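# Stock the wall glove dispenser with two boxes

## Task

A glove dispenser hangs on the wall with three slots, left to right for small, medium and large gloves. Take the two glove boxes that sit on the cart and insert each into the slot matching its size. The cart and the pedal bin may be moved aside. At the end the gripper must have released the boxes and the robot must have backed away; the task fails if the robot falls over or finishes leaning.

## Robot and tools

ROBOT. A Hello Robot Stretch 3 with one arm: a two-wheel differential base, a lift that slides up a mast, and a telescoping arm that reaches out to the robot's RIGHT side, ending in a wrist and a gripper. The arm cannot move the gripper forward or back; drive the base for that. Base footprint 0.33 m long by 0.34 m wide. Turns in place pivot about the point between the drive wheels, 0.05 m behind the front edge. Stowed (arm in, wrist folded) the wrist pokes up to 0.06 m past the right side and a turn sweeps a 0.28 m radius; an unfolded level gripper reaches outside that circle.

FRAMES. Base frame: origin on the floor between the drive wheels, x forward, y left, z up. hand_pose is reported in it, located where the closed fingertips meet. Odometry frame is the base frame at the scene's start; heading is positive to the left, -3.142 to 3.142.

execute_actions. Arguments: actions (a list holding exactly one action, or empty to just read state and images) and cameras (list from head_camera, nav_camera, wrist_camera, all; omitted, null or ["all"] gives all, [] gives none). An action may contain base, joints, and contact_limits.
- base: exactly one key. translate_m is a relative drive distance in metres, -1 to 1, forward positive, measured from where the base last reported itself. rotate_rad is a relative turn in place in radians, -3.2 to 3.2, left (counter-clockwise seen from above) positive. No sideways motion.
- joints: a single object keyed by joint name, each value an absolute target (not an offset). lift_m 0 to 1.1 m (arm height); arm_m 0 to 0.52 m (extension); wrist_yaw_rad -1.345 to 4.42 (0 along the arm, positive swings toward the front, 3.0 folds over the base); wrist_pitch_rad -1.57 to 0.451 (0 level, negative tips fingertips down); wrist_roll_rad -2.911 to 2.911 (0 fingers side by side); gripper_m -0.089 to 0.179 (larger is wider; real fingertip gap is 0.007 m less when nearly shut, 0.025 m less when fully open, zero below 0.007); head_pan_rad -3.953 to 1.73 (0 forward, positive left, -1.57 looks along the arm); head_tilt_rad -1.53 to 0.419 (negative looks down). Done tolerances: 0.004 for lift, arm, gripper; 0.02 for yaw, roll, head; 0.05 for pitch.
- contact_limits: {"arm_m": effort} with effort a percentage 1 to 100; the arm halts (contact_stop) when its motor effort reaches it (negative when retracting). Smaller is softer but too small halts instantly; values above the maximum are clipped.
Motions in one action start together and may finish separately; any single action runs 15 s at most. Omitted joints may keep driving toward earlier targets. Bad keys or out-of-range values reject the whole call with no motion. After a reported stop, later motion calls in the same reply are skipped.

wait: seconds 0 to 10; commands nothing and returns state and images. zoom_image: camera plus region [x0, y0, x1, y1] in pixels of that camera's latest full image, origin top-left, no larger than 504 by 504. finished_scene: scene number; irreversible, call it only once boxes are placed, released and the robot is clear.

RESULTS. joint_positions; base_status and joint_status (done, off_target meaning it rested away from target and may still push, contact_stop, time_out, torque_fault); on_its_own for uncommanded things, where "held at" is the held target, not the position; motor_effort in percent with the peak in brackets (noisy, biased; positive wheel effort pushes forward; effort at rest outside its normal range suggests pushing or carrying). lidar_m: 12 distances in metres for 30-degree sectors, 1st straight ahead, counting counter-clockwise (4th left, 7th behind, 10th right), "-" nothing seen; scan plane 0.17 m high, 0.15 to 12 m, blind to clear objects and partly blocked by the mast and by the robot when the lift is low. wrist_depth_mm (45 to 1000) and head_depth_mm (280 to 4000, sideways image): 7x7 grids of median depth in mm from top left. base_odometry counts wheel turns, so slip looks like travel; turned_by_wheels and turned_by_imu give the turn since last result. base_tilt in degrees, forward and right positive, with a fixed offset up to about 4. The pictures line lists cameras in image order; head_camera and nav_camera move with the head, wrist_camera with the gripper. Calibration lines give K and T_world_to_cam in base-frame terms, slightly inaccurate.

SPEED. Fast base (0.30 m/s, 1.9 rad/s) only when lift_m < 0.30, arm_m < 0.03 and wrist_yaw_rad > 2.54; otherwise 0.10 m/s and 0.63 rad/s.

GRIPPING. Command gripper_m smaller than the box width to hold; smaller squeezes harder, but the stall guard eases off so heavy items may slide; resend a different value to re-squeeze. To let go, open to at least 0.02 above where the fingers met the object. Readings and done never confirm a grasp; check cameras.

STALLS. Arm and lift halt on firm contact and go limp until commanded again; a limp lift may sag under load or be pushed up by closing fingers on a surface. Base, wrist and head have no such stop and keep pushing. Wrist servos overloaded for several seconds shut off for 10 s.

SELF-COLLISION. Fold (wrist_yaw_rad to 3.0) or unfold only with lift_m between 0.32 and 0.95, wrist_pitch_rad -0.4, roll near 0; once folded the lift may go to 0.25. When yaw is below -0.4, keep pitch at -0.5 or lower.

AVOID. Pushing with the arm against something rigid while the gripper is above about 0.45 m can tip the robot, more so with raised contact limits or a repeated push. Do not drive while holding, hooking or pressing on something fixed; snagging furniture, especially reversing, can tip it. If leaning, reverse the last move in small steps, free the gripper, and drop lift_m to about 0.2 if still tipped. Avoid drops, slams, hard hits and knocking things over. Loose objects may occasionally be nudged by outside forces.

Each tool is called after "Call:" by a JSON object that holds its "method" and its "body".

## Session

Call:
{"method": "execute_actions", "body": {"actions": []}}

Scene clock: 0.00 s.
base_odometry: x=+0.000 y=+0.000 heading=+0.000 (m, m, rad; odometry frame)
turned_by_wheels: +0.000 (rad since the last result)
turned_by_imu: +0.000 (rad since the last result)
base_tilt: forward=+1.5 right=-1.2 (deg)
lidar_m: 1.87 1.90 1.61 1.50 1.25 1.38 2.42 2.45 2.43 1.67 1.69 2.09
head_depth_mm: 1788 2393 2414 2399 2374 2261 1940 / 1783 2366 2384 2348 2338 2344 2155 / 1775 1880 1870 1863 1830 1846 1829 / 1767 1868 1851 1824 1835 1810 1799 / 1769 1836 1832 1823 1791 1794 1785 / 1751 1823 1811 1785 1787 1789 1771 / 1755 2238 2248 2231 2199 2211 2181
base_status: not commanded
joint_positions: lift_m=+0.575 arm_m=+0.001 wrist_yaw_rad=+2.960 wrist_pitch_rad=-0.406 wrist_roll_rad=+0.004 gripper_m=+0.037 head_pan_rad=-0.008 head_tilt_rad=-0.021
joint_status: not commanded
motor_effort: left_wheel=+1 right_wheel=-1 lift_m=+39 arm_m=+0 wrist_yaw_rad=+0 wrist_pitch_rad=+5 wrist_roll_rad=+0 gripper_m=+0 head_pan_rad=-1 head_tilt_rad=+2 (%)
hand_pose: x=+0.0196 y=+0.0758 z=+0.5902 quat_wxyz=(+0.205, +0.704, +0.079, +0.676) (m; base frame)
wrist_depth_mm: - - - - - - - / - - - - - - - / - - - - - - - / - - - - - - - / - - - - - - - / 835 853 - 883 909 878 910 / 722 723 732 748 743 747 765
pictures: head_camera (sideways: a quarter turn clockwise sets it upright), nav_camera (sideways: a quarter turn counterclockwise sets it upright), wrist_camera
camera_calibration (this result's frames):
head_camera: T_world_to_cam=[[0.0125231, 0.0113316, -0.999857, 1.32417], [0.00556607, 0.99992, 0.011402, -0.013426], [0.999906, -0.00570807, 0.0124591, -0.0682779], [0, 0, 0, 1]] pos_world=[0.0517634, -0.0019697, 1.32498]
nav_camera: T_world_to_cam=[[0.0664684, 0.0438871, 0.996823, -1.25613], [-0.0293811, -0.998513, 0.0459206, -0.00646541], [0.997356, -0.03234, -0.0650801, 0.0399949], [0, 0, 0, 1]] pos_world=[0.0434137, 0.0499655, 1.25504]
wrist_camera: T_world_to_cam=[[0.988931, -0.148014, 0.0103414, -0.0151774], [-0.0676346, -0.51173, -0.85648, 0.584325], [0.132063, 0.8463, -0.516077, 0.397791], [0, 0, 0, 1]] pos_world=[0.00199653, -0.0398805, 0.70591]
Images, in order (width x height): head_camera 896x504, nav_camera 672x504, wrist_camera 644x364.

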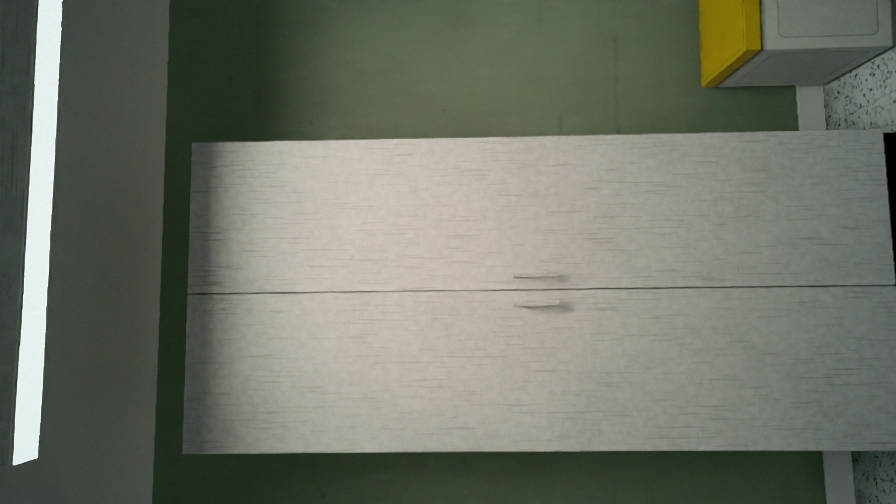

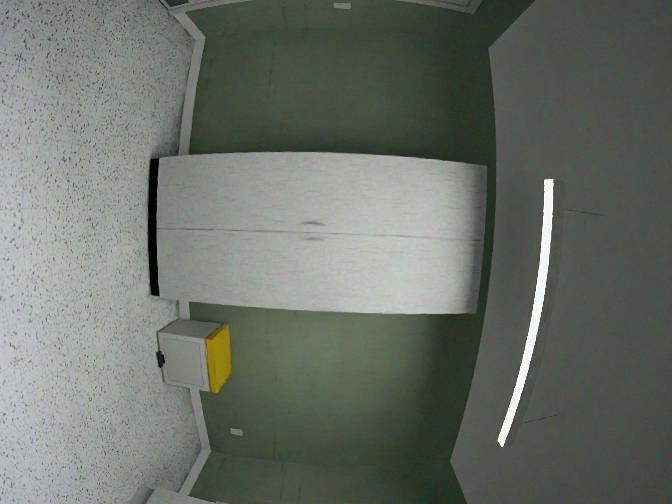

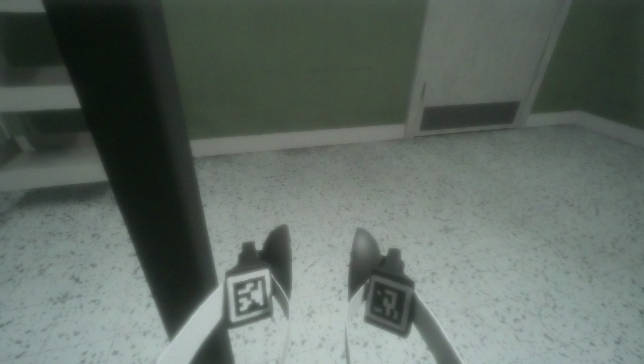

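Call:
{"method": "execute_actions", "body": {"actions": [{"joints": {"lift_m": 0.27, "wrist_yaw_rad": 3.0, "head_pan_rad": -3.9, "head_tilt_rad": -0.4}}], "cameras": ["head_camera", "nav_camera"]}}

Scene clock: 11.30 s.
base_odometry: x=+0.000 y=+0.000 heading=+0.000 (m, m, rad; odometry frame)
turned_by_wheels: +0.000 (rad since the last result)
turned_by_imu: +0.000 (rad since the last result)
base_tilt: forward=+1.5 right=-1.2 (deg)
lidar_m: 1.87 1.89 1.61 1.50 1.25 1.38 2.42 2.45 2.44 1.67 1.69 2.10
head_depth_mm: - - - - - - - / 1458 1541 1645 1681 - - - / 1546 1650 1765 1418 1673 1674 1434 / 1694 1804 1932 2071 2222 1746 1431 / 1838 1996 2146 2311 2394 1801 1432 / 2047 2213 2424 2645 2469 1804 1435 / 2293 2409 2568 2740 2495 1821 1435
base_status: not commanded
joint_positions: lift_m=+0.270 arm_m=+0.001 wrist_yaw_rad=+2.998 wrist_pitch_rad=-0.406 wrist_roll_rad=+0.004 gripper_m=+0.037 head_pan_rad=-3.893 head_tilt_rad=-0.395
joint_status: all done
motor_effort: left_wheel=+0(0) right_wheel=-1(1) lift_m=+27(36) arm_m=+0(0) wrist_yaw_rad=+1(3) wrist_pitch_rad=+5(5) wrist_roll_rad=+0(0) gripper_m=+1(0) head_pan_rad=-4(47) head_tilt_rad=-2(32) (%)
hand_pose: x=+0.0111 y=+0.0772 z=+0.2857 quat_wxyz=(+0.192, +0.702, +0.092, +0.679) (m; base frame)
wrist_depth_mm: - - - - - - - / - - - - - - - / - - - - - - - / 749 758 780 784 794 808 833 / 590 597 626 617 632 640 628 / 490 497 - 520 520 518 521 / 428 - - - 424 435 442
pictures: head_camera (sideways: a quarter turn clockwise sets it upright), nav_camera (sideways: a quarter turn counterclockwise sets it upright)
camera_calibration (this result's frames):
head_camera: T_world_to_cam=[[0.250613, -0.249717, -0.935326, 1.23823], [-0.683636, -0.72973, 0.0116513, -0.00954075], [-0.685445, 0.636503, -0.353595, 0.418481], [0, 0, 0, 1]] pos_world=[-0.0299924, 0.0358796, 1.30623]
nav_camera: T_world_to_cam=[[-0.341368, 0.258018, 0.903822, -1.1321], [0.683723, 0.727999, 0.0504133, -0.0166406], [-0.644974, 0.635173, -0.424928, 0.518375], [0, 0, 0, 1]] pos_world=[-0.0407461, -0.0250425, 1.24433]
Images, in order (width x height): head_camera 896x504, nav_camera 672x504.

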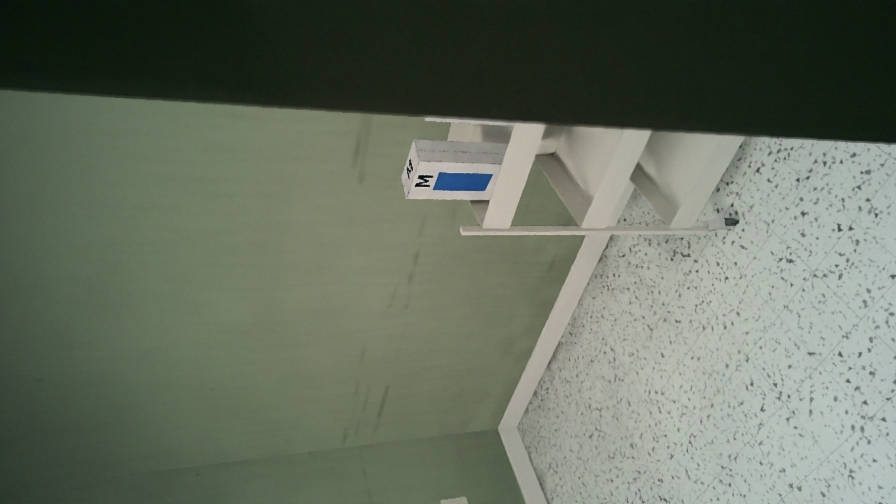

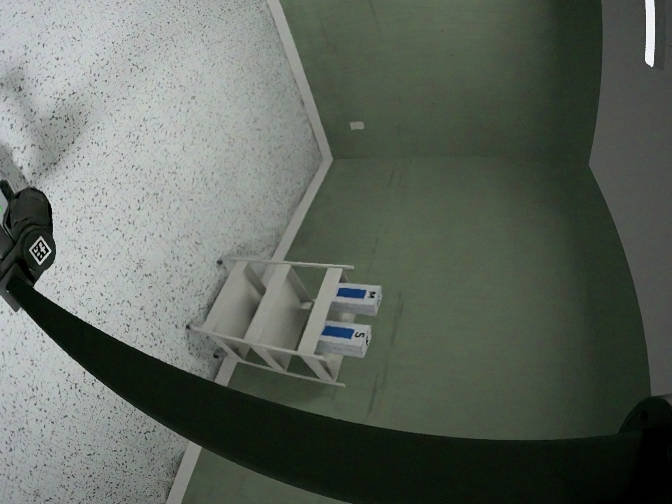

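Call:
{"method": "execute_actions", "body": {"actions": [{"base": {"rotate_rad": -0.60}, "joints": {"head_pan_rad": -2.6, "head_tilt_rad": -0.25}}], "cameras": ["head_camera"]}}

Call:
{"method": "execute_actions", "body": {"actions": [{"base": {"translate_m": -0.75}}], "cameras": []}}

Call:
{"method": "execute_actions", "body": {"actions": [{"base": {"rotate_rad": -2.49}, "joints": {"head_pan_rad": -1.57, "head_tilt_rad": -0.7}}], "cameras": ["head_camera", "nav_camera"]}}

Scene clock: 32.33 s.
base_odometry: x=+0.000 y=+0.000 heading=-0.600 (m, m, rad; odometry frame)
turned_by_wheels: -0.600 (rad since the last result)
turned_by_imu: -0.591 (rad since the last result)
base_tilt: forward=+1.5 right=-1.2 (deg)
lidar_m: 2.04 1.87 1.88 1.66 1.50 1.16 1.31 2.42 2.43 2.51 1.67 1.68
head_depth_mm: 2275 2424 2497 2665 2716 2133 1626 / 2268 2331 2473 2566 2678 2151 1626 / 2210 2320 2424 2525 2618 2155 1630 / 2188 2274 2355 2496 2541 2163 1634 / 2143 2224 2302 2448 2536 2155 1636 / 2138 2201 2283 2372 2452 2165 1628 / 2077 2165 2258 2332 2477 2189 1648
base_status: done
joint_positions: lift_m=+0.270 arm_m=+0.001 wrist_yaw_rad=+2.998 wrist_pitch_rad=-0.406 wrist_roll_rad=+0.004 gripper_m=+0.037 head_pan_rad=-2.607 head_tilt_rad=-0.260
joint_status: all done
motor_effort: left_wheel=+1(7) right_wheel=-2(6) lift_m=+27(27) arm_m=+0(0) wrist_yaw_rad=+1(2) wrist_pitch_rad=+6(6) wrist_roll_rad=+0(0) gripper_m=+0(0) head_pan_rad=+4(47) head_tilt_rad=+6(24) (%)
hand_pose: x=+0.0110 y=+0.0772 z=+0.2857 quat_wxyz=(+0.192, +0.702, +0.093, +0.679) (m; base frame)
wrist_depth_mm: - - - - - - - / - - - - - - - / - - - - - - - / 748 749 783 784 790 811 822 / 601 600 639 616 620 636 635 / 492 493 - 520 524 511 520 / 428 - - - 425 433 443
pictures: head_camera (sideways: a quarter turn clockwise sets it upright)
camera_calibration (this result's frames):
head_camera: T_world_to_cam=[[0.19871, 0.104312, -0.974491, 1.2897], [0.509333, -0.860489, 0.01175, -0.0169485], [-0.837314, -0.498675, -0.224117, 0.250892], [0, 0, 0, 1]] pos_world=[-0.0375684, -0.0240012, 1.31323]
Images, in order (width x height): head_camera 896x504.

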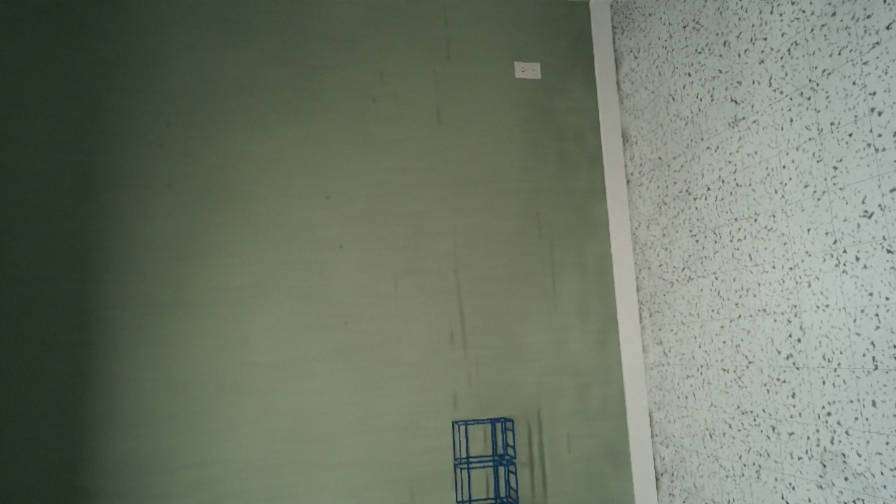

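Scene clock: 36.60 s.
base_odometry: x=-0.619 y=+0.423 heading=-0.600 (m, m, rad; odometry frame)
turned_by_wheels: +0.000 (rad since the last result)
turned_by_imu: -0.003 (rad since the last result)
base_tilt: forward=+1.5 right=-1.3 (deg)
lidar_m: 2.62 2.45 1.80 1.12 0.59 0.59 1.23 1.85 1.86 2.25 2.16 2.17
head_depth_mm: 1777 1805 1875 1942 2041 2018 1621 / 1727 1797 1862 1969 2049 2110 1626 / 1699 1763 1849 1912 1999 2080 1610 / 1673 1734 1801 1884 1967 2038 1637 / 1634 1705 1774 1841 1939 1996 1624 / 1602 1667 1742 1804 1878 1963 1635 / 1575 1644 1710 1768 1846 1929 1638
base_status: done
joint_positions: lift_m=+0.270 arm_m=+0.001 wrist_yaw_rad=+2.999 wrist_pitch_rad=-0.406 wrist_roll_rad=+0.004 gripper_m=+0.037 head_pan_rad=-2.607 head_tilt_rad=-0.260
joint_status: not commanded
motor_effort: left_wheel=+2(6) right_wheel=-2(9) lift_m=+27(27) arm_m=+0(1) wrist_yaw_rad=+1(2) wrist_pitch_rad=+5(6) wrist_roll_rad=+0(0) gripper_m=+0(0) head_pan_rad=+4(4) head_tilt_rad=+6(6) (%)
hand_pose: x=+0.0109 y=+0.0772 z=+0.2857 quat_wxyz=(+0.192, +0.702, +0.093, +0.679) (m; base frame)
wrist_depth_mm: 739 - - - - - - / 746 - - - - - - / 684 556 - - - - - / 527 728 772 783 805 829 831 / 592 600 633 613 629 635 643 / 491 494 - 524 520 513 523 / 429 - - - 426 435 437
pictures: none
No camera images: the call's "cameras" was empty. Leave "cameras" out to get every camera's image.

Scene clock: 39.30 s.
base_odometry: x=-0.619 y=+0.423 heading=-3.090 (m, m, rad; odometry frame)
turned_by_wheels: -2.490 (rad since the last result)
turned_by_imu: -2.455 (rad since the last result)
base_tilt: forward=+1.5 right=-1.2 (deg)
lidar_m: 1.85 1.89 2.49 2.16 2.21 2.58 2.44 1.52 1.06 0.59 0.60 1.36
head_depth_mm: 844 949 1078 1246 1474 1377 1184 / 844 940 1068 1236 1464 1385 1186 / 840 932 1062 1171 1026 1296 1172 / 835 932 1058 739 828 1165 1169 / 826 923 1041 785 874 1164 1163 / 825 920 1041 782 854 1046 1164 / 817 913 1024 741 819 1298 1195
base_status: done
joint_positions: lift_m=+0.270 arm_m=+0.001 wrist_yaw_rad=+2.999 wrist_pitch_rad=-0.406 wrist_roll_rad=+0.004 gripper_m=+0.037 head_pan_rad=-1.577 head_tilt_rad=-0.692
joint_status: all done
motor_effort: left_wheel=+2(8) right_wheel=-2(8) lift_m=+27(27) arm_m=+0(1) wrist_yaw_rad=+1(0) wrist_pitch_rad=+6(5) wrist_roll_rad=+0(0) gripper_m=+1(1) head_pan_rad=+4(45) head_tilt_rad=-4(35) (%)
hand_pose: x=+0.0109 y=+0.0771 z=+0.2857 quat_wxyz=(+0.192, +0.702, +0.093, +0.679) (m; base frame)
wrist_depth_mm: - - - - - - - / - - - - - - - / - - - - - - - / 746 745 778 779 776 809 835 / 592 598 640 614 628 630 636 / 490 497 - 525 523 513 517 / 429 - - - 423 435 442
pictures: head_camera (sideways: a quarter turn clockwise sets it upright), nav_camera (sideways: a quarter turn counterclockwise sets it upright)
camera_calibration (this result's frames):
head_camera: T_world_to_cam=[[0.0151636, 0.611499, -0.7911, 1.05156], [0.999883, -0.0109549, 0.0106976, -0.0185644], [-0.00212481, -0.79117, -0.611593, 0.75001], [0, 0, 0, 1]] pos_world=[0.00421039, -0.049847, 1.29079]
nav_camera: T_world_to_cam=[[0.0403526, -0.671476, 0.739927, -0.920733], [-0.99878, -0.00600528, 0.0490197, -0.00454364], [-0.028472, -0.741002, -0.670899, 0.834628], [0, 0, 0, 1]] pos_world=[0.0563794, 0.000184173, 1.24145]
Images, in order (width x height): head_camera 896x504, nav_camera 672x504.

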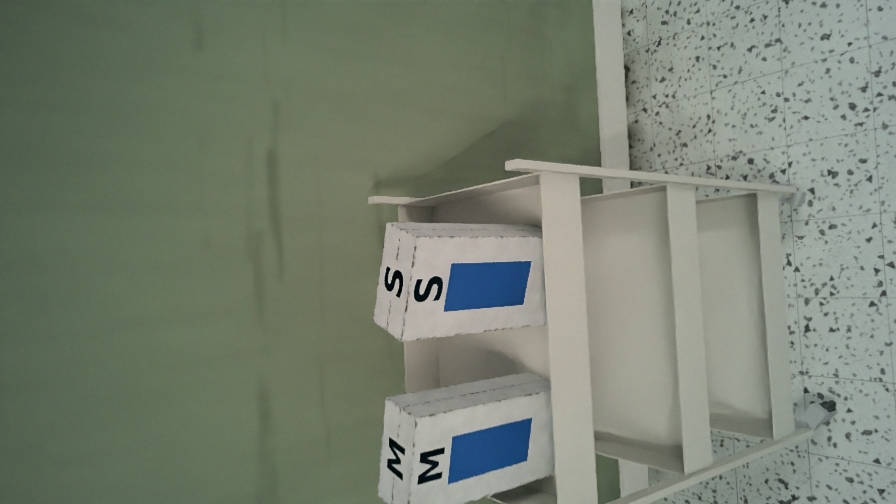

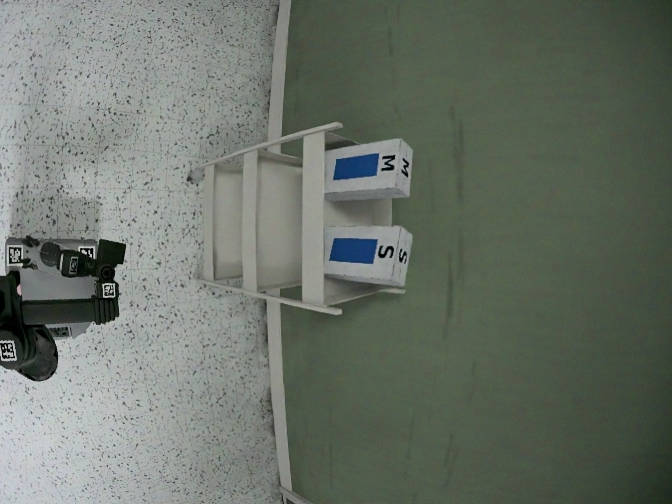

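Call:
{"method": "execute_actions", "body": {"actions": [{"base": {"translate_m": 0.128}, "joints": {"lift_m": 0.36}}], "cameras": []}}

Call:
{"method": "execute_actions", "body": {"actions": [{"joints": {"lift_m": 0.771, "wrist_yaw_rad": -0.26, "gripper_m": 0.179}}], "cameras": []}}

Call:
{"method": "execute_actions", "body": {"actions": [{"joints": {"wrist_pitch_rad": 0.0, "arm_m": 0.17}}], "cameras": ["head_camera", "wrist_camera"]}}

Scene clock: 64.90 s.
base_odometry: x=-0.747 y=+0.417 heading=-3.090 (m, m, rad; odometry frame)
turned_by_wheels: +0.000 (rad since the last result)
turned_by_imu: +0.001 (rad since the last result)
base_tilt: forward=+1.5 right=-1.2 (deg)
lidar_m: 1.72 1.76 2.33 2.16 2.21 2.70 2.57 1.51 0.62 0.58 0.60 1.36
head_depth_mm: 842 943 1073 1236 1469 1385 1183 / 835 934 1060 943 871 1191 1161 / 831 925 1052 741 829 1161 1164 / 823 922 1044 1000 902 1159 1161 / 823 917 1035 738 824 1042 1162 / 816 911 1029 803 820 1303 1191 / 811 902 1021 1173 1382 1401 1193
base_status: done
joint_positions: lift_m=+0.360 arm_m=+0.001 wrist_yaw_rad=+2.999 wrist_pitch_rad=-0.407 wrist_roll_rad=+0.004 gripper_m=+0.037 head_pan_rad=-1.577 head_tilt_rad=-0.692
joint_status: all done
motor_effort: left_wheel=+1(8) right_wheel=-2(6) lift_m=+50(54) arm_m=+0(1) wrist_yaw_rad=+1(0) wrist_pitch_rad=+5(5) wrist_roll_rad=+0(0) gripper_m=+1(0) head_pan_rad=+3(3) head_tilt_rad=-5(4) (%)
hand_pose: x=+0.0108 y=+0.0771 z=+0.3749 quat_wxyz=(+0.192, +0.702, +0.093, +0.679) (m; base frame)
wrist_depth_mm: - - - - - - - / - - - - - - - / - - - - - - - / 926 930 933 967 965 - - / 731 718 767 747 760 773 768 / 603 604 - 613 630 618 642 / 512 513 - 540 522 532 530
pictures: none
No camera images: the call's "cameras" was empty. Leave "cameras" out to get every camera's image.

Scene clock: 69.47 s.
base_odometry: x=-0.747 y=+0.417 heading=-3.090 (m, m, rad; odometry frame)
turned_by_wheels: +0.000 (rad since the last result)
turned_by_imu: +0.000 (rad since the last result)
base_tilt: forward=+1.5 right=-1.2 (deg)
lidar_m: 1.72 1.77 2.32 2.17 2.22 2.71 2.57 1.51 0.62 0.58 0.60 1.35
head_depth_mm: 840 940 1060 1226 1460 1421 1243 / 837 935 1054 946 870 1237 - / 831 926 1047 741 825 1039 - / 825 927 1046 1003 902 1168 1164 / 820 915 1036 739 823 1044 1161 / 817 910 1034 799 819 1300 1187 / 811 907 1022 1177 1377 1403 1196
base_status: not commanded
joint_positions: lift_m=+0.771 arm_m=+0.001 wrist_yaw_rad=-0.258 wrist_pitch_rad=-0.407 wrist_roll_rad=+0.004 gripper_m=+0.179 head_pan_rad=-1.577 head_tilt_rad=-0.692
joint_status: all done
motor_effort: left_wheel=+1(2) right_wheel=-2(2) lift_m=+50(52) arm_m=+0(0) wrist_yaw_rad=-2(2) wrist_pitch_rad=+5(5) wrist_roll_rad=+0(0) gripper_m=+0(95) head_pan_rad=+3(4) head_tilt_rad=-4(4) (%)
hand_pose: x=-0.0791 y=-0.3648 z=+0.7859 quat_wxyz=(+0.667, +0.052, -0.706, -0.231) (m; base frame)
wrist_depth_mm: 299 341 350 692 773 839 937 / 325 340 379 757 847 934 - / 356 368 425 491 930 - - / 373 360 384 416 - - - / 341 375 729 794 - - - / 797 619 618 605 - - - / 858 486 533 774 957 958 -
pictures: none
No camera images: the call's "cameras" was empty. Leave "cameras" out to get every camera's image.

Scene clock: 71.97 s.
base_odometry: x=-0.747 y=+0.417 heading=-3.090 (m, m, rad; odometry frame)
turned_by_wheels: +0.000 (rad since the last result)
turned_by_imu: +0.000 (rad since the last result)
base_tilt: forward=+1.5 right=-1.2 (deg)
lidar_m: 1.72 1.77 2.33 2.17 2.21 2.70 2.57 1.51 0.62 0.58 0.60 1.36
head_depth_mm: 841 943 1071 1237 1432 - - / 835 940 1056 939 880 - 1163 / 831 925 1050 734 - - 1160 / 826 917 1042 1013 901 1165 1167 / 822 916 1037 741 824 1046 1167 / 813 908 1030 798 817 1304 1189 / 810 906 1017 1171 1373 1396 1194
base_status: not commanded
joint_positions: lift_m=+0.771 arm_m=+0.170 wrist_yaw_rad=-0.259 wrist_pitch_rad=-0.024 wrist_roll_rad=+0.004 gripper_m=+0.179 head_pan_rad=-1.577 head_tilt_rad=-0.692
joint_status: all done
motor_effort: left_wheel=+1(2) right_wheel=-2(1) lift_m=+49(50) arm_m=+4(4) wrist_yaw_rad=-1(2) wrist_pitch_rad=+9(9) wrist_roll_rad=+0(0) gripper_m=+0(1) head_pan_rad=+3(3) head_tilt_rad=-4(4) (%)
hand_pose: x=-0.0869 y=-0.5618 z=+0.8792 quat_wxyz=(+0.699, -0.083, -0.703, -0.100) (m; base frame)
wrist_depth_mm: 465 502 545 594 656 715 805 / 475 510 552 605 665 754 826 / 484 521 559 625 689 756 865 / 479 531 561 611 695 789 881 / 193 548 239 237 732 818 930 / 193 488 246 244 747 831 - / 201 399 254 251 758 859 -
pictures: head_camera (sideways: a quarter turn clockwise sets it upright), wrist_camera
camera_calibration (this result's frames):
head_camera: T_world_to_cam=[[0.0151536, 0.611499, -0.7911, 1.05156], [0.999883, -0.0109385, 0.0106976, -0.0185644], [-0.00211189, -0.79117, -0.611593, 0.75001], [0, 0, 0, 1]] pos_world=[0.0042112, -0.0498471, 1.29079]
wrist_camera: T_world_to_cam=[[-0.973032, 0.229613, 0.022045, 0.0241233], [0.0154194, 0.160102, -0.98698, 0.997821], [-0.230153, -0.960024, -0.159325, -0.2593], [0, 0, 0, 1]] pos_world=[-0.0515917, -0.414226, 0.942985]
Images, in order (width x height): head_camera 896x504, wrist_camera 644x364.

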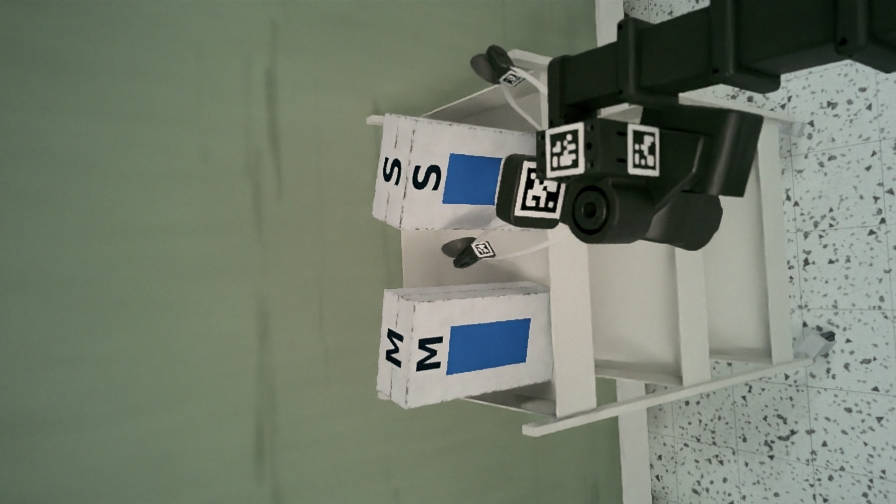

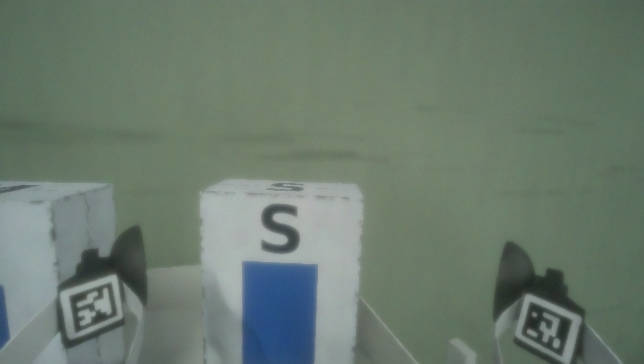

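Call:
{"method": "execute_actions", "body": {"actions": [{"joints": {"arm_m": 0.288}}], "cameras": ["head_camera", "wrist_camera"]}}

Scene clock: 88.67 s.
base_odometry: x=-0.747 y=+0.417 heading=-3.090 (m, m, rad; odometry frame)
turned_by_wheels: +0.000 (rad since the last result)
turned_by_imu: +0.000 (rad since the last result)
base_tilt: forward=+1.5 right=-1.2 (deg)
lidar_m: 1.72 1.76 2.32 2.17 2.21 2.71 2.57 1.51 0.62 0.58 0.60 1.35
head_depth_mm: 840 940 1069 1234 1431 - - / 837 933 1058 1150 1073 1127 1161 / 830 932 1049 720 1081 1159 1160 / 824 920 1043 1034 1070 1161 1167 / 822 915 1039 739 826 1045 1157 / 819 908 1032 796 820 1305 1188 / 812 906 1021 1173 1378 1411 1193
base_status: not commanded
joint_positions: lift_m=+0.771 arm_m=+0.288 wrist_yaw_rad=-0.259 wrist_pitch_rad=-0.023 wrist_roll_rad=+0.004 gripper_m=+0.179 head_pan_rad=-1.577 head_tilt_rad=-0.692
joint_status: all done
motor_effort: left_wheel=+2(2) right_wheel=-2(2) lift_m=+50(50) arm_m=+4(5) wrist_yaw_rad=+0(1) wrist_pitch_rad=+9(9) wrist_roll_rad=+0(0) gripper_m=+1(1) head_pan_rad=+3(3) head_tilt_rad=-5(5) (%)
hand_pose: x=-0.0869 y=-0.6798 z=+0.8793 quat_wxyz=(+0.699, -0.083, -0.703, -0.100) (m; base frame)
wrist_depth_mm: 375 398 436 472 520 578 651 / 381 411 447 483 533 597 677 / 391 422 454 500 552 617 700 / 401 433 470 511 570 634 721 / 408 439 139 143 148 661 739 / 414 451 124 122 122 659 807 / 348 367 127 126 125 688 874
pictures: head_camera (sideways: a quarter turn clockwise sets it upright), wrist_camera
camera_calibration (this result's frames):
head_camera: T_world_to_cam=[[0.0151536, 0.611499, -0.7911, 1.05156], [0.999883, -0.0109385, 0.0106976, -0.0185644], [-0.00211189, -0.79117, -0.611593, 0.75001], [0, 0, 0, 1]] pos_world=[0.0042112, -0.0498471, 1.29079]
wrist_camera: T_world_to_cam=[[-0.973014, 0.22969, 0.0220501, 0.0512468], [0.0153841, 0.159922, -0.98701, 1.01666], [-0.230233, -0.960035, -0.15914, -0.372757], [0, 0, 0, 1]] pos_world=[-0.0515976, -0.532218, 0.943004]
Images, in order (width x height): head_camera 896x504, wrist_camera 644x364.

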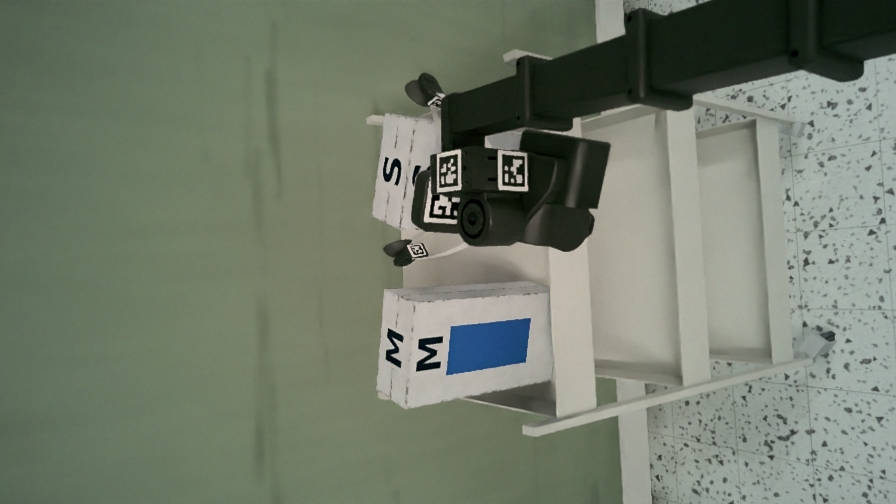

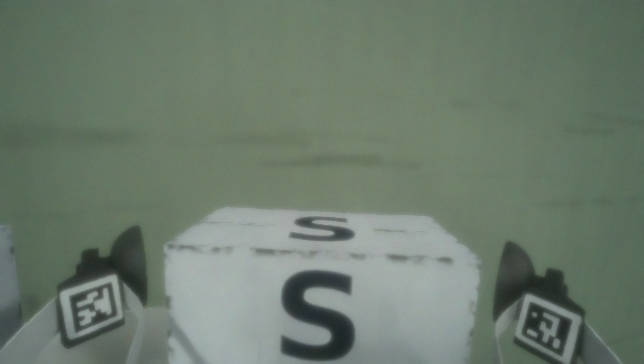

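Call:
{"method": "execute_actions", "body": {"actions": [{"joints": {"gripper_m": 0.09, "arm_m": 0.293, "lift_m": 0.774}}], "cameras": []}}

Call:
{"method": "execute_actions", "body": {"actions": [{"joints": {"lift_m": 0.90, "wrist_pitch_rad": 0.08, "head_pan_rad": 0.45, "head_tilt_rad": -0.3}}], "cameras": ["head_camera", "wrist_camera"]}}

Scene clock: 97.53 s.
base_odometry: x=-0.747 y=+0.417 heading=-3.090 (m, m, rad; odometry frame)
turned_by_wheels: +0.000 (rad since the last result)
turned_by_imu: +0.000 (rad since the last result)
base_tilt: forward=+1.5 right=-1.2 (deg)
lidar_m: 1.72 1.76 2.32 2.17 2.21 2.71 2.57 1.51 0.62 0.58 0.60 1.35
head_depth_mm: 836 937 1069 1237 1431 - - / 836 932 1060 1145 1069 1152 1161 / 831 923 1034 - 1097 1160 1162 / 826 921 1042 1043 1072 1162 1163 / 822 914 1033 737 825 1041 1159 / 818 911 1030 797 818 1299 1195 / 812 901 1018 1175 1383 1399 1194
base_status: not commanded
joint_positions: lift_m=+0.774 arm_m=+0.293 wrist_yaw_rad=-0.261 wrist_pitch_rad=-0.023 wrist_roll_rad=+0.004 gripper_m=+0.091 head_pan_rad=-1.577 head_tilt_rad=-0.692
joint_status: all done
motor_effort: left_wheel=+1(1) right_wheel=-1(2) lift_m=+50(54) arm_m=+4(5) wrist_yaw_rad=+2(1) wrist_pitch_rad=+8(9) wrist_roll_rad=+0(0) gripper_m=-19(99) head_pan_rad=+3(3) head_tilt_rad=-5(4) (%)
hand_pose: x=-0.0875 y=-0.6846 z=+0.8824 quat_wxyz=(+0.699, -0.084, -0.703, -0.100) (m; base frame)
wrist_depth_mm: 373 395 430 470 521 565 646 / 376 403 440 483 532 590 679 / 388 417 451 491 551 607 699 / 395 429 463 506 567 641 736 / 402 434 146 151 157 656 739 / 412 430 125 124 123 689 771 / 342 363 128 127 126 696 835
pictures: none
No camera images: the call's "cameras" was empty. Leave "cameras" out to get every camera's image.

Scene clock: 99.50 s.
base_odometry: x=-0.747 y=+0.417 heading=-3.090 (m, m, rad; odometry frame)
turned_by_wheels: +0.000 (rad since the last result)
turned_by_imu: +0.000 (rad since the last result)
base_tilt: forward=+1.5 right=-1.2 (deg)
lidar_m: 1.72 1.77 2.32 2.17 2.21 2.71 2.57 1.51 0.62 0.58 0.60 1.36
head_depth_mm: 1431 1504 1570 1634 1730 1798 1535 / 1486 1554 1643 1709 1811 1877 1548 / 1555 1621 1705 1786 1899 1924 1541 / 1611 1689 1775 1869 1987 2024 1541 / 1687 1757 1877 1970 2115 2011 1556 / 1765 1869 1979 2099 2262 2032 1561 / 1865 1955 2091 2216 2379 2019 1555
base_status: not commanded
joint_positions: lift_m=+0.899 arm_m=+0.293 wrist_yaw_rad=-0.261 wrist_pitch_rad=-0.002 wrist_roll_rad=+0.004 gripper_m=+0.091 head_pan_rad=+0.443 head_tilt_rad=-0.310
joint_status: wrist_pitch_rad off_target (ended at -0.002, target +0.080); the others done
motor_effort: left_wheel=+1(1) right_wheel=-1(2) lift_m=+55(61) arm_m=+4(4) wrist_yaw_rad=+0(1) wrist_pitch_rad=+29(32) wrist_roll_rad=+0(0) gripper_m=-18(18) head_pan_rad=+4(49) head_tilt_rad=+7(35) (%)
hand_pose: x=-0.0876 y=-0.6852 z=+1.0135 quat_wxyz=(+0.700, -0.091, -0.702, -0.093) (m; base frame)
wrist_depth_mm: 370 400 434 469 522 576 655 / 379 408 437 482 535 596 672 / 385 419 453 495 550 612 707 / 394 422 461 505 569 633 723 / 401 428 153 158 167 658 752 / 410 424 126 124 124 697 784 / 414 448 128 126 126 688 807
pictures: head_camera (sideways: a quarter turn clockwise sets it upright), wrist_camera
camera_calibration (this result's frames):
head_camera: T_world_to_cam=[[-0.251437, -0.106568, -0.961989, 1.27611], [-0.427943, 0.903729, 0.0117384, -0.0112152], [0.868127, 0.414628, -0.272836, 0.303899], [0, 0, 0, 1]] pos_world=[0.0522379, 0.0201223, 1.31065]
wrist_camera: T_world_to_cam=[[-0.972394, 0.232246, 0.0226148, 0.0501061], [0.0103913, 0.139919, -0.990108, 1.13897], [-0.233113, -0.962541, -0.13847, -0.3797], [0, 0, 0, 1]] pos_world=[-0.0516254, -0.536476, 1.07399]
Images, in order (width x height): head_camera 896x504, wrist_camera 644x364.

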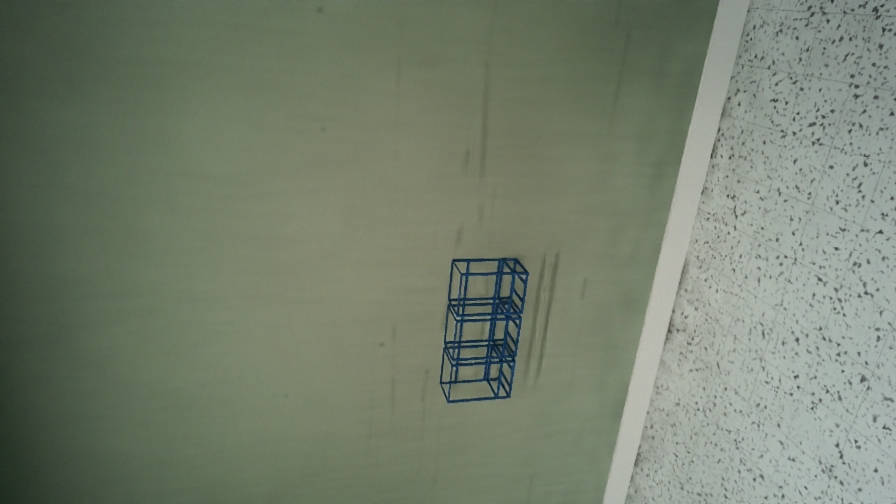

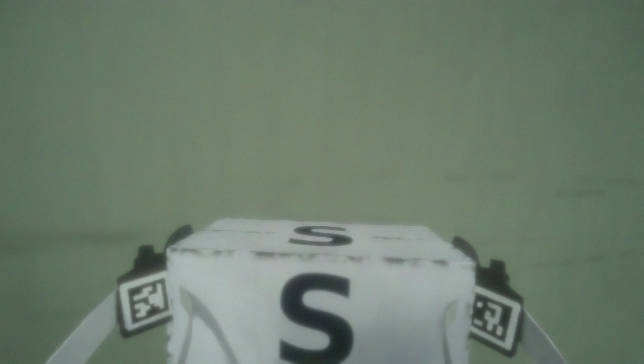

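Call:
{"method": "execute_actions", "body": {"actions": [{"joints": {"arm_m": 0.16, "lift_m": 0.92}}], "cameras": []}}

Call:
{"method": "execute_actions", "body": {"actions": [{"base": {"rotate_rad": 0.87}, "joints": {"arm_m": 0.0, "wrist_yaw_rad": 0.0, "wrist_pitch_rad": 0.11, "head_pan_rad": -0.75, "head_tilt_rad": -0.5}}], "cameras": []}}

Call:
{"method": "execute_actions", "body": {"actions": [{"base": {"translate_m": 1.0}}], "cameras": ["head_camera"]}}

Scene clock: 145.93 s.
base_odometry: x=-0.747 y=+0.417 heading=-3.090 (m, m, rad; odometry frame)
turned_by_wheels: +0.000 (rad since the last result)
turned_by_imu: +0.000 (rad since the last result)
base_tilt: forward=+1.5 right=-1.2 (deg)
lidar_m: 1.72 1.76 2.32 2.17 2.21 2.70 2.57 1.51 0.62 0.58 0.60 1.35
head_depth_mm: 1434 1506 1564 1640 1728 1797 1546 / 1490 1566 1642 1714 1816 1860 1541 / 1545 1616 1707 1801 1896 1924 1541 / 1620 1688 1790 1883 1992 1998 1544 / 1676 1774 1860 1997 2107 2008 1544 / 1777 1857 1961 2077 2240 2017 1558 / 1842 1932 2083 2215 2357 2010 1557
base_status: not commanded
joint_positions: lift_m=+0.919 arm_m=+0.160 wrist_yaw_rad=-0.261 wrist_pitch_rad=-0.002 wrist_roll_rad=+0.004 gripper_m=+0.091 head_pan_rad=+0.443 head_tilt_rad=-0.310
joint_status: all done
motor_effort: left_wheel=+1(1) right_wheel=-2(2) lift_m=+55(56) arm_m=-2(3) wrist_yaw_rad=+1(1) wrist_pitch_rad=+29(30) wrist_roll_rad=+0(0) gripper_m=-18(18) head_pan_rad=+3(4) head_tilt_rad=+6(6) (%)
hand_pose: x=-0.0875 y=-0.5527 z=+1.0336 quat_wxyz=(+0.700, -0.091, -0.702, -0.093) (m; base frame)
wrist_depth_mm: 467 511 546 600 667 737 834 / 483 518 564 620 669 751 863 / 489 527 570 635 690 785 888 / 498 536 584 641 718 809 916 / 511 550 152 158 167 850 974 / 523 545 126 125 124 869 - / 526 567 128 126 126 882 -
pictures: none
No camera images: the call's "cameras" was empty. Leave "cameras" out to get every camera's image.

Scene clock: 148.33 s.
base_odometry: x=-0.747 y=+0.417 heading=-2.220 (m, m, rad; odometry frame)
turned_by_wheels: +0.870 (rad since the last result)
turned_by_imu: +0.861 (rad since the last result)
base_tilt: forward=+1.5 right=-1.2 (deg)
lidar_m: 2.03 2.75 2.17 2.56 2.57 1.90 1.14 0.58 0.58 1.19 1.72 1.73
head_depth_mm: 1411 1522 1650 1816 1937 1619 1325 / 1421 1539 1667 1832 1973 1614 1322 / 1437 1540 1686 1854 1975 1606 1319 / 1444 1563 1691 1864 2008 1628 1323 / 1457 1576 1701 1897 2020 1631 1327 / 1471 1583 1733 1901 2038 1632 1326 / 1472 1591 1732 1919 2031 1634 1334
base_status: done
joint_positions: lift_m=+0.919 arm_m=+0.002 wrist_yaw_rad=+0.001 wrist_pitch_rad=+0.027 wrist_roll_rad=+0.004 gripper_m=+0.091 head_pan_rad=-0.743 head_tilt_rad=-0.494
joint_status: wrist_pitch_rad off_target (ended at +0.027, target +0.110); the others done
joint sent to its limit — the command would take arm_m past its lower limit, so that joint was sent only as far as its limit.
motor_effort: left_wheel=-1(5) right_wheel=+2(7) lift_m=+55(55) arm_m=-2(5) wrist_yaw_rad=-1(8) wrist_pitch_rad=+30(33) wrist_roll_rad=+0(0) gripper_m=-18(18) head_pan_rad=-4(47) head_tilt_rad=-3(23) (%)
hand_pose: x=-0.0212 y=-0.4034 z=+1.0410 quat_wxyz=(+0.706, -0.009, -0.708, +0.010) (m; base frame)
wrist_depth_mm: - - - - 890 725 607 / - - - - 891 716 611 / - - - - 898 729 603 / - - - - 898 722 617 / - - 153 159 168 747 613 / - - 126 125 124 685 615 / - - 127 126 126 694 615
pictures: none
No camera images: the call's "cameras" was empty. Leave "cameras" out to get every camera's image.

Scene clock: 159.43 s.
base_odometry: x=-1.351 y=-0.380 heading=-2.220 (m, m, rad; odometry frame)
turned_by_wheels: +0.000 (rad since the last result)
turned_by_imu: +0.002 (rad since the last result)
base_tilt: forward=+1.5 right=-1.2 (deg)
lidar_m: 1.23 2.02 1.66 1.69 3.24 3.23 1.49 1.40 1.74 1.18 1.04 1.04
head_depth_mm: 834 902 975 1073 1183 1324 1322 / 843 909 987 1087 1194 1336 1327 / 846 917 994 1096 1213 1359 1328 / 858 928 1009 1106 1217 1375 1326 / 861 936 1019 1104 1233 1390 1333 / 871 939 1024 1110 1257 1401 1330 / 873 947 1034 1144 1265 1422 1339
base_status: done
joint_positions: lift_m=+0.919 arm_m=+0.002 wrist_yaw_rad=+0.000 wrist_pitch_rad=+0.027 wrist_roll_rad=+0.004 gripper_m=+0.091 head_pan_rad=-0.743 head_tilt_rad=-0.494
joint_status: not commanded
motor_effort: left_wheel=-1(2) right_wheel=+1(5) lift_m=+55(55) arm_m=-3(3) wrist_yaw_rad=-1(1) wrist_pitch_rad=+30(30) wrist_roll_rad=+0(0) gripper_m=-18(18) head_pan_rad=-4(4) head_tilt_rad=-3(3) (%)
hand_pose: x=-0.0213 y=-0.4034 z=+1.0410 quat_wxyz=(+0.706, -0.009, -0.708, +0.009) (m; base frame)
wrist_depth_mm: 647 732 888 - - - - / 650 758 909 - - - - / 655 767 928 - - - - / 667 792 942 - - - - / 675 773 154 159 168 - - / 685 741 126 124 124 - - / 665 790 127 126 125 - -
pictures: head_camera (sideways: a quarter turn clockwise sets it upright)
camera_calibration (this result's frames):
head_camera: T_world_to_cam=[[-0.31934, 0.308837, -0.895903, 1.19026], [0.678367, 0.734634, 0.0114445, -0.0175783], [0.661696, -0.604096, -0.444103, 0.528043], [0, 0, 0, 1]] pos_world=[0.0426185, -0.0356949, 1.30107]
Images, in order (width x height): head_camera 896x504.

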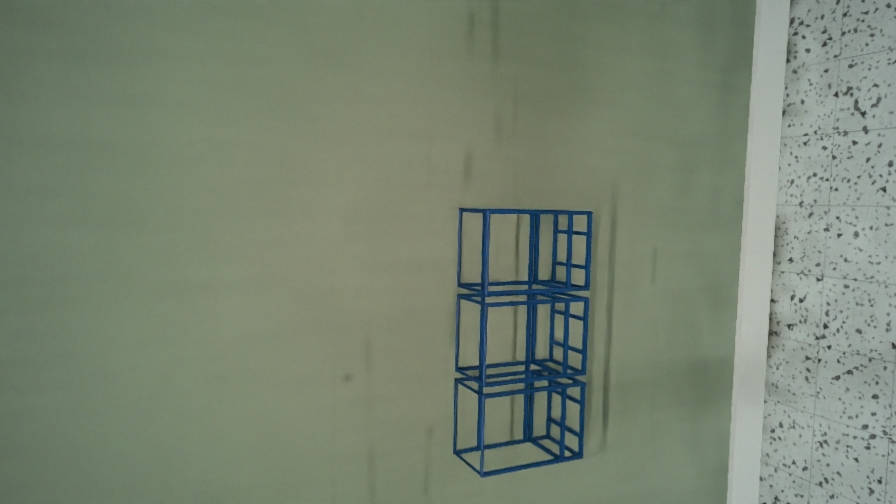

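Call:
{"method": "execute_actions", "body": {"actions": [{"base": {"translate_m": 0.566}}], "cameras": []}}

Call:
{"method": "execute_actions", "body": {"actions": [{"base": {"rotate_rad": 0.76}, "joints": {"head_pan_rad": -1.57, "head_tilt_rad": -0.7}}]}}

Scene clock: 188.77 s.
base_odometry: x=-1.694 y=-0.831 heading=-2.220 (m, m, rad; odometry frame)
turned_by_wheels: +0.000 (rad since the last result)
turned_by_imu: +0.001 (rad since the last result)
base_tilt: forward=+1.5 right=-1.3 (deg)
lidar_m: 0.78 1.41 1.61 1.59 2.18 3.63 1.96 1.93 1.24 0.75 0.66 0.66
head_depth_mm: 510 549 598 653 723 796 913 / 512 553 600 660 731 807 925 / 518 558 607 665 737 817 936 / 521 563 614 673 743 829 952 / 525 568 620 680 755 846 969 / 528 575 626 690 763 861 980 / 534 579 633 693 774 873 994
base_status: done
joint_positions: lift_m=+0.919 arm_m=+0.002 wrist_yaw_rad=+0.000 wrist_pitch_rad=+0.027 wrist_roll_rad=+0.004 gripper_m=+0.091 head_pan_rad=-0.743 head_tilt_rad=-0.494
joint_status: not commanded
motor_effort: left_wheel=-1(2) right_wheel=+2(5) lift_m=+55(55) arm_m=-2(3) wrist_yaw_rad=+0(0) wrist_pitch_rad=+30(30) wrist_roll_rad=+0(0) gripper_m=-17(18) head_pan_rad=-4(4) head_tilt_rad=-3(4) (%)
hand_pose: x=-0.0213 y=-0.4034 z=+1.0410 quat_wxyz=(+0.706, -0.009, -0.708, +0.009) (m; base frame)
wrist_depth_mm: 360 416 504 635 855 - - / 363 427 509 645 891 - - / 370 432 523 667 920 - - / 376 437 536 687 957 - - / 379 431 153 159 168 - - / 386 416 126 125 124 - - / 383 443 128 126 125 - -
pictures: none
No camera images: the call's "cameras" was empty. Leave "cameras" out to get every camera's image.

Scene clock: 190.97 s.
base_odometry: x=-1.694 y=-0.831 heading=-1.460 (m, m, rad; odometry frame)
turned_by_wheels: +0.760 (rad since the last result)
turned_by_imu: +0.751 (rad since the last result)
base_tilt: forward=+1.5 right=-1.3 (deg)
lidar_m: 1.61 1.68 1.60 3.62 3.01 1.93 2.14 0.92 0.68 0.66 0.68 0.94
head_depth_mm: 523 582 656 759 843 - - / 524 584 659 416 869 - - / 524 586 661 406 - - - / 524 587 663 412 462 1140 1183 / 527 586 666 764 909 1109 1185 / 528 588 667 769 908 1111 1196 / 528 591 667 769 912 1117 1196
base_status: done
joint_positions: lift_m=+0.919 arm_m=+0.002 wrist_yaw_rad=+0.000 wrist_pitch_rad=+0.027 wrist_roll_rad=+0.004 gripper_m=+0.091 head_pan_rad=-1.563 head_tilt_rad=-0.692
joint_status: all done
motor_effort: left_wheel=-1(5) right_wheel=+1(6) lift_m=+55(55) arm_m=-3(2) wrist_yaw_rad=-1(0) wrist_pitch_rad=+30(30) wrist_roll_rad=+0(0) gripper_m=-17(18) head_pan_rad=-4(49) head_tilt_rad=-4(25) (%)
hand_pose: x=-0.0214 y=-0.4034 z=+1.0410 quat_wxyz=(+0.706, -0.009, -0.708, +0.009) (m; base frame)
wrist_depth_mm: 398 395 395 391 395 394 387 / 405 404 403 397 401 399 398 / 410 412 408 410 405 409 405 / 417 417 416 414 414 414 411 / 426 421 153 159 168 420 420 / 434 434 126 125 124 423 429 / 441 442 127 126 125 433 431
pictures: head_camera (sideways: a quarter turn clockwise sets it upright), nav_camera (sideways: a quarter turn counterclockwise sets it upright), wrist_camera
camera_calibration (this result's frames):
head_camera: T_world_to_cam=[[0.00664815, 0.611354, -0.79133, 1.05191], [0.999938, 0.00297546, 0.0106995, -0.0185671], [0.00889572, -0.791352, -0.611296, 0.749556], [0, 0, 0, 1]] pos_world=[0.00490482, -0.0498727, 1.29081]
nav_camera: T_world_to_cam=[[0.0496981, -0.670571, 0.740179, -0.921118], [-0.998599, -0.0198962, 0.0490242, -0.00455067], [-0.0181474, -0.741579, -0.67062, 0.834203], [0, 0, 0, 1]] pos_world=[0.0563722, 0.00086171, 1.24145]
wrist_camera: T_world_to_cam=[[-0.999378, -0.0263817, 0.0233865, -0.0572671], [-0.0261264, 0.108808, -0.993719, 1.11652], [0.0236714, -0.993713, -0.109429, -0.126534], [0, 0, 0, 1]] pos_world=[-0.0250657, -0.248735, 1.097]
Images, in order (width x height): head_camera 896x504, nav_camera 672x504, wrist_camera 644x364.

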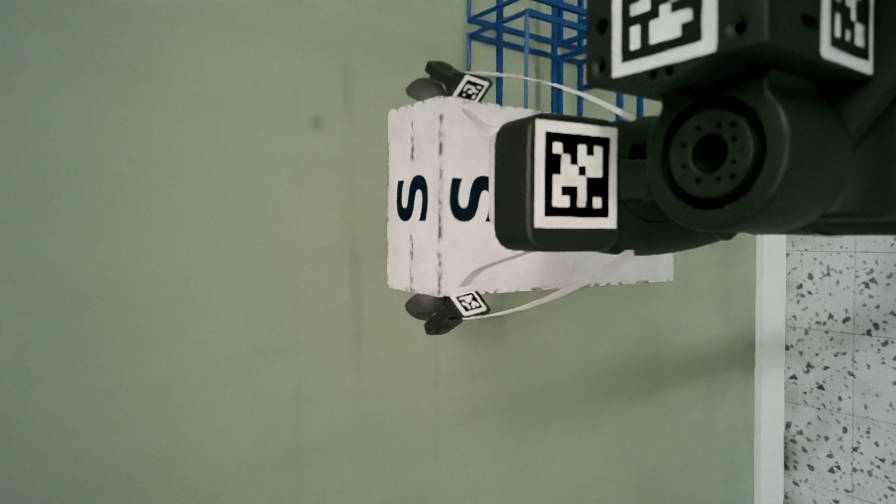

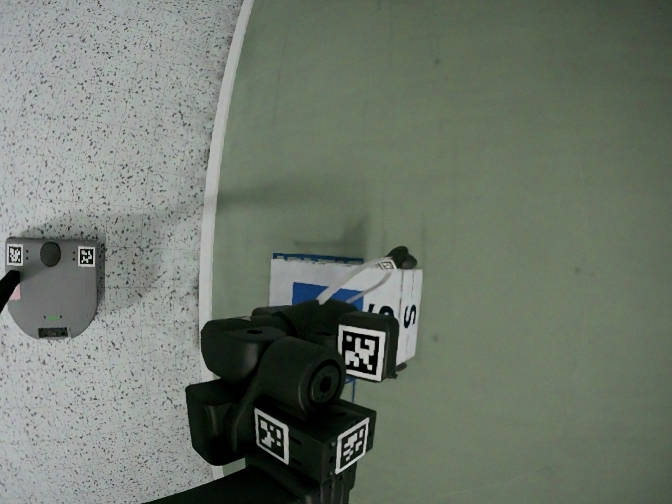

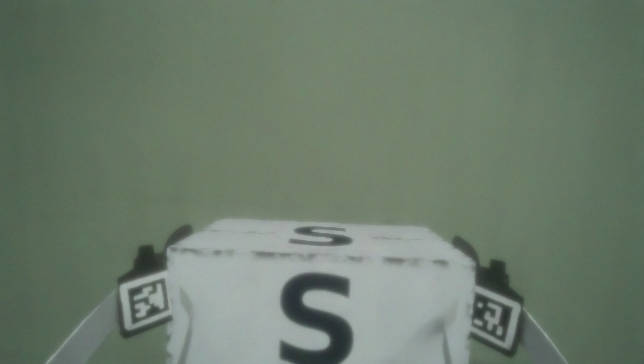

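Call:
{"method": "execute_actions", "body": {"actions": []}}

Scene clock: 217.00 s.
base_odometry: x=-1.694 y=-0.831 heading=-1.460 (m, m, rad; odometry frame)
turned_by_wheels: +0.000 (rad since the last result)
turned_by_imu: +0.000 (rad since the last result)
base_tilt: forward=+1.5 right=-1.3 (deg)
lidar_m: 1.61 1.67 1.60 3.63 2.99 1.93 2.14 0.92 0.68 0.66 0.68 0.95
head_depth_mm: 522 582 658 757 841 - - / 522 583 661 417 872 - - / 525 584 660 407 - - - / 524 585 664 412 463 1140 1186 / 526 587 665 769 904 1114 1195 / 527 590 666 770 906 1111 1192 / 528 589 668 771 913 1114 1191
base_status: done
joint_positions: lift_m=+0.919 arm_m=+0.002 wrist_yaw_rad=+0.000 wrist_pitch_rad=+0.027 wrist_roll_rad=+0.004 gripper_m=+0.091 head_pan_rad=-1.563 head_tilt_rad=-0.692
joint_status: all done
motor_effort: left_wheel=-1(5) right_wheel=+1(6) lift_m=+55(55) arm_m=-2(2) wrist_yaw_rad=+0(0) wrist_pitch_rad=+30(30) wrist_roll_rad=+0(0) gripper_m=-19(18) head_pan_rad=-5(49) head_tilt_rad=-5(25) (%)
hand_pose: x=-0.0214 y=-0.4034 z=+1.0410 quat_wxyz=(+0.706, -0.009, -0.708, +0.009) (m; base frame)
wrist_depth_mm: 398 398 396 392 394 389 388 / 402 401 403 396 401 397 400 / 414 408 409 410 405 410 407 / 416 419 413 418 410 414 412 / 427 423 153 159 168 422 417 / 433 432 127 125 124 429 427 / 440 442 128 126 125 436 436
pictures: head_camera (sideways: a quarter turn clockwise sets it upright), nav_camera (sideways: a quarter turn counterclockwise sets it upright), wrist_camera
camera_calibration (this result's frames):
head_camera: T_world_to_cam=[[0.00664808, 0.611353, -0.79133, 1.05191], [0.999938, 0.00297558, 0.0106995, -0.0185671], [0.00889582, -0.791352, -0.611296, 0.749556], [0, 0, 0, 1]] pos_world=[0.00490482, -0.0498727, 1.29081]
nav_camera: T_world_to_cam=[[0.0496982, -0.670571, 0.740179, -0.921118], [-0.998599, -0.0198963, 0.0490242, -0.00455067], [-0.0181473, -0.741579, -0.67062, 0.834203], [0, 0, 0, 1]] pos_world=[0.0563722, 0.000861701, 1.24145]
wrist_camera: T_world_to_cam=[[-0.999378, -0.026382, 0.0233862, -0.0572669], [-0.0261262, 0.108808, -0.993719, 1.11652], [0.0236717, -0.993713, -0.109429, -0.126534], [0, 0, 0, 1]] pos_world=[-0.0250657, -0.248735, 1.097]
Images, in order (width x height): head_camera 896x504, nav_camera 672x504, wrist_camera 644x364.

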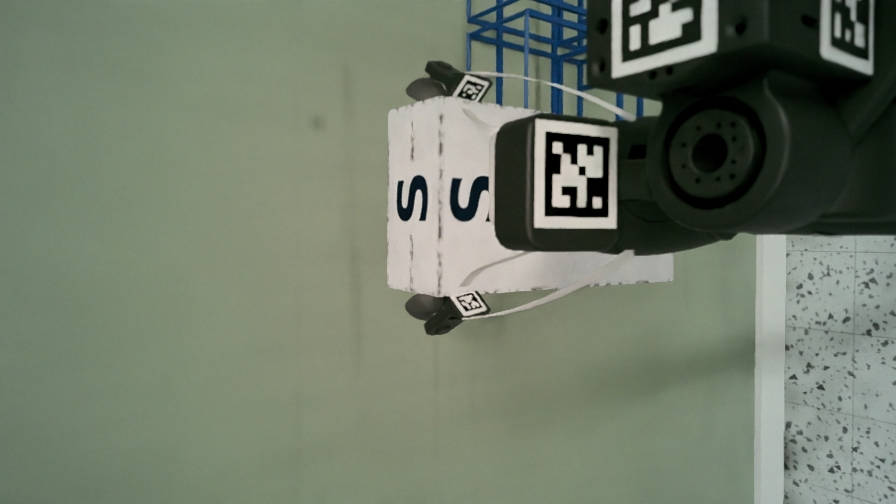

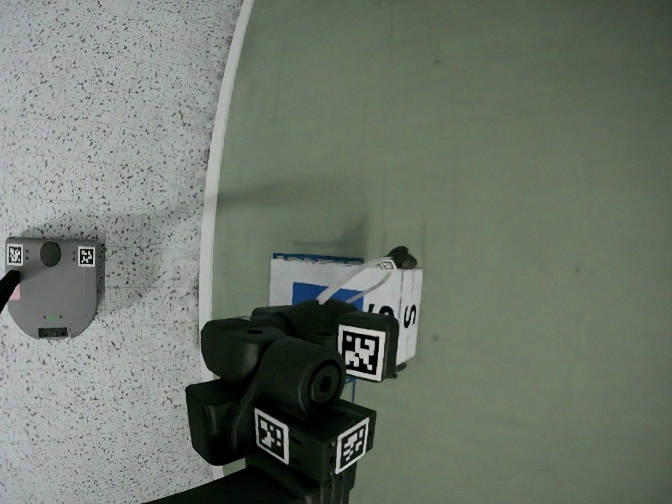

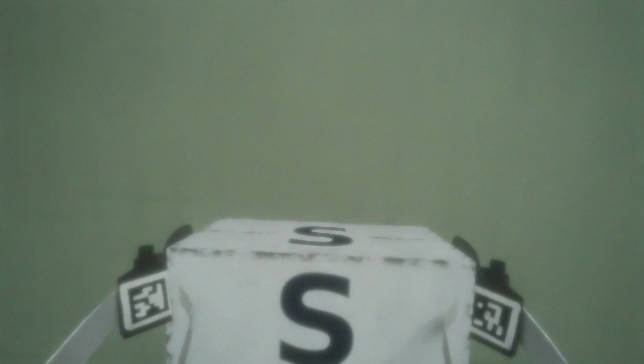

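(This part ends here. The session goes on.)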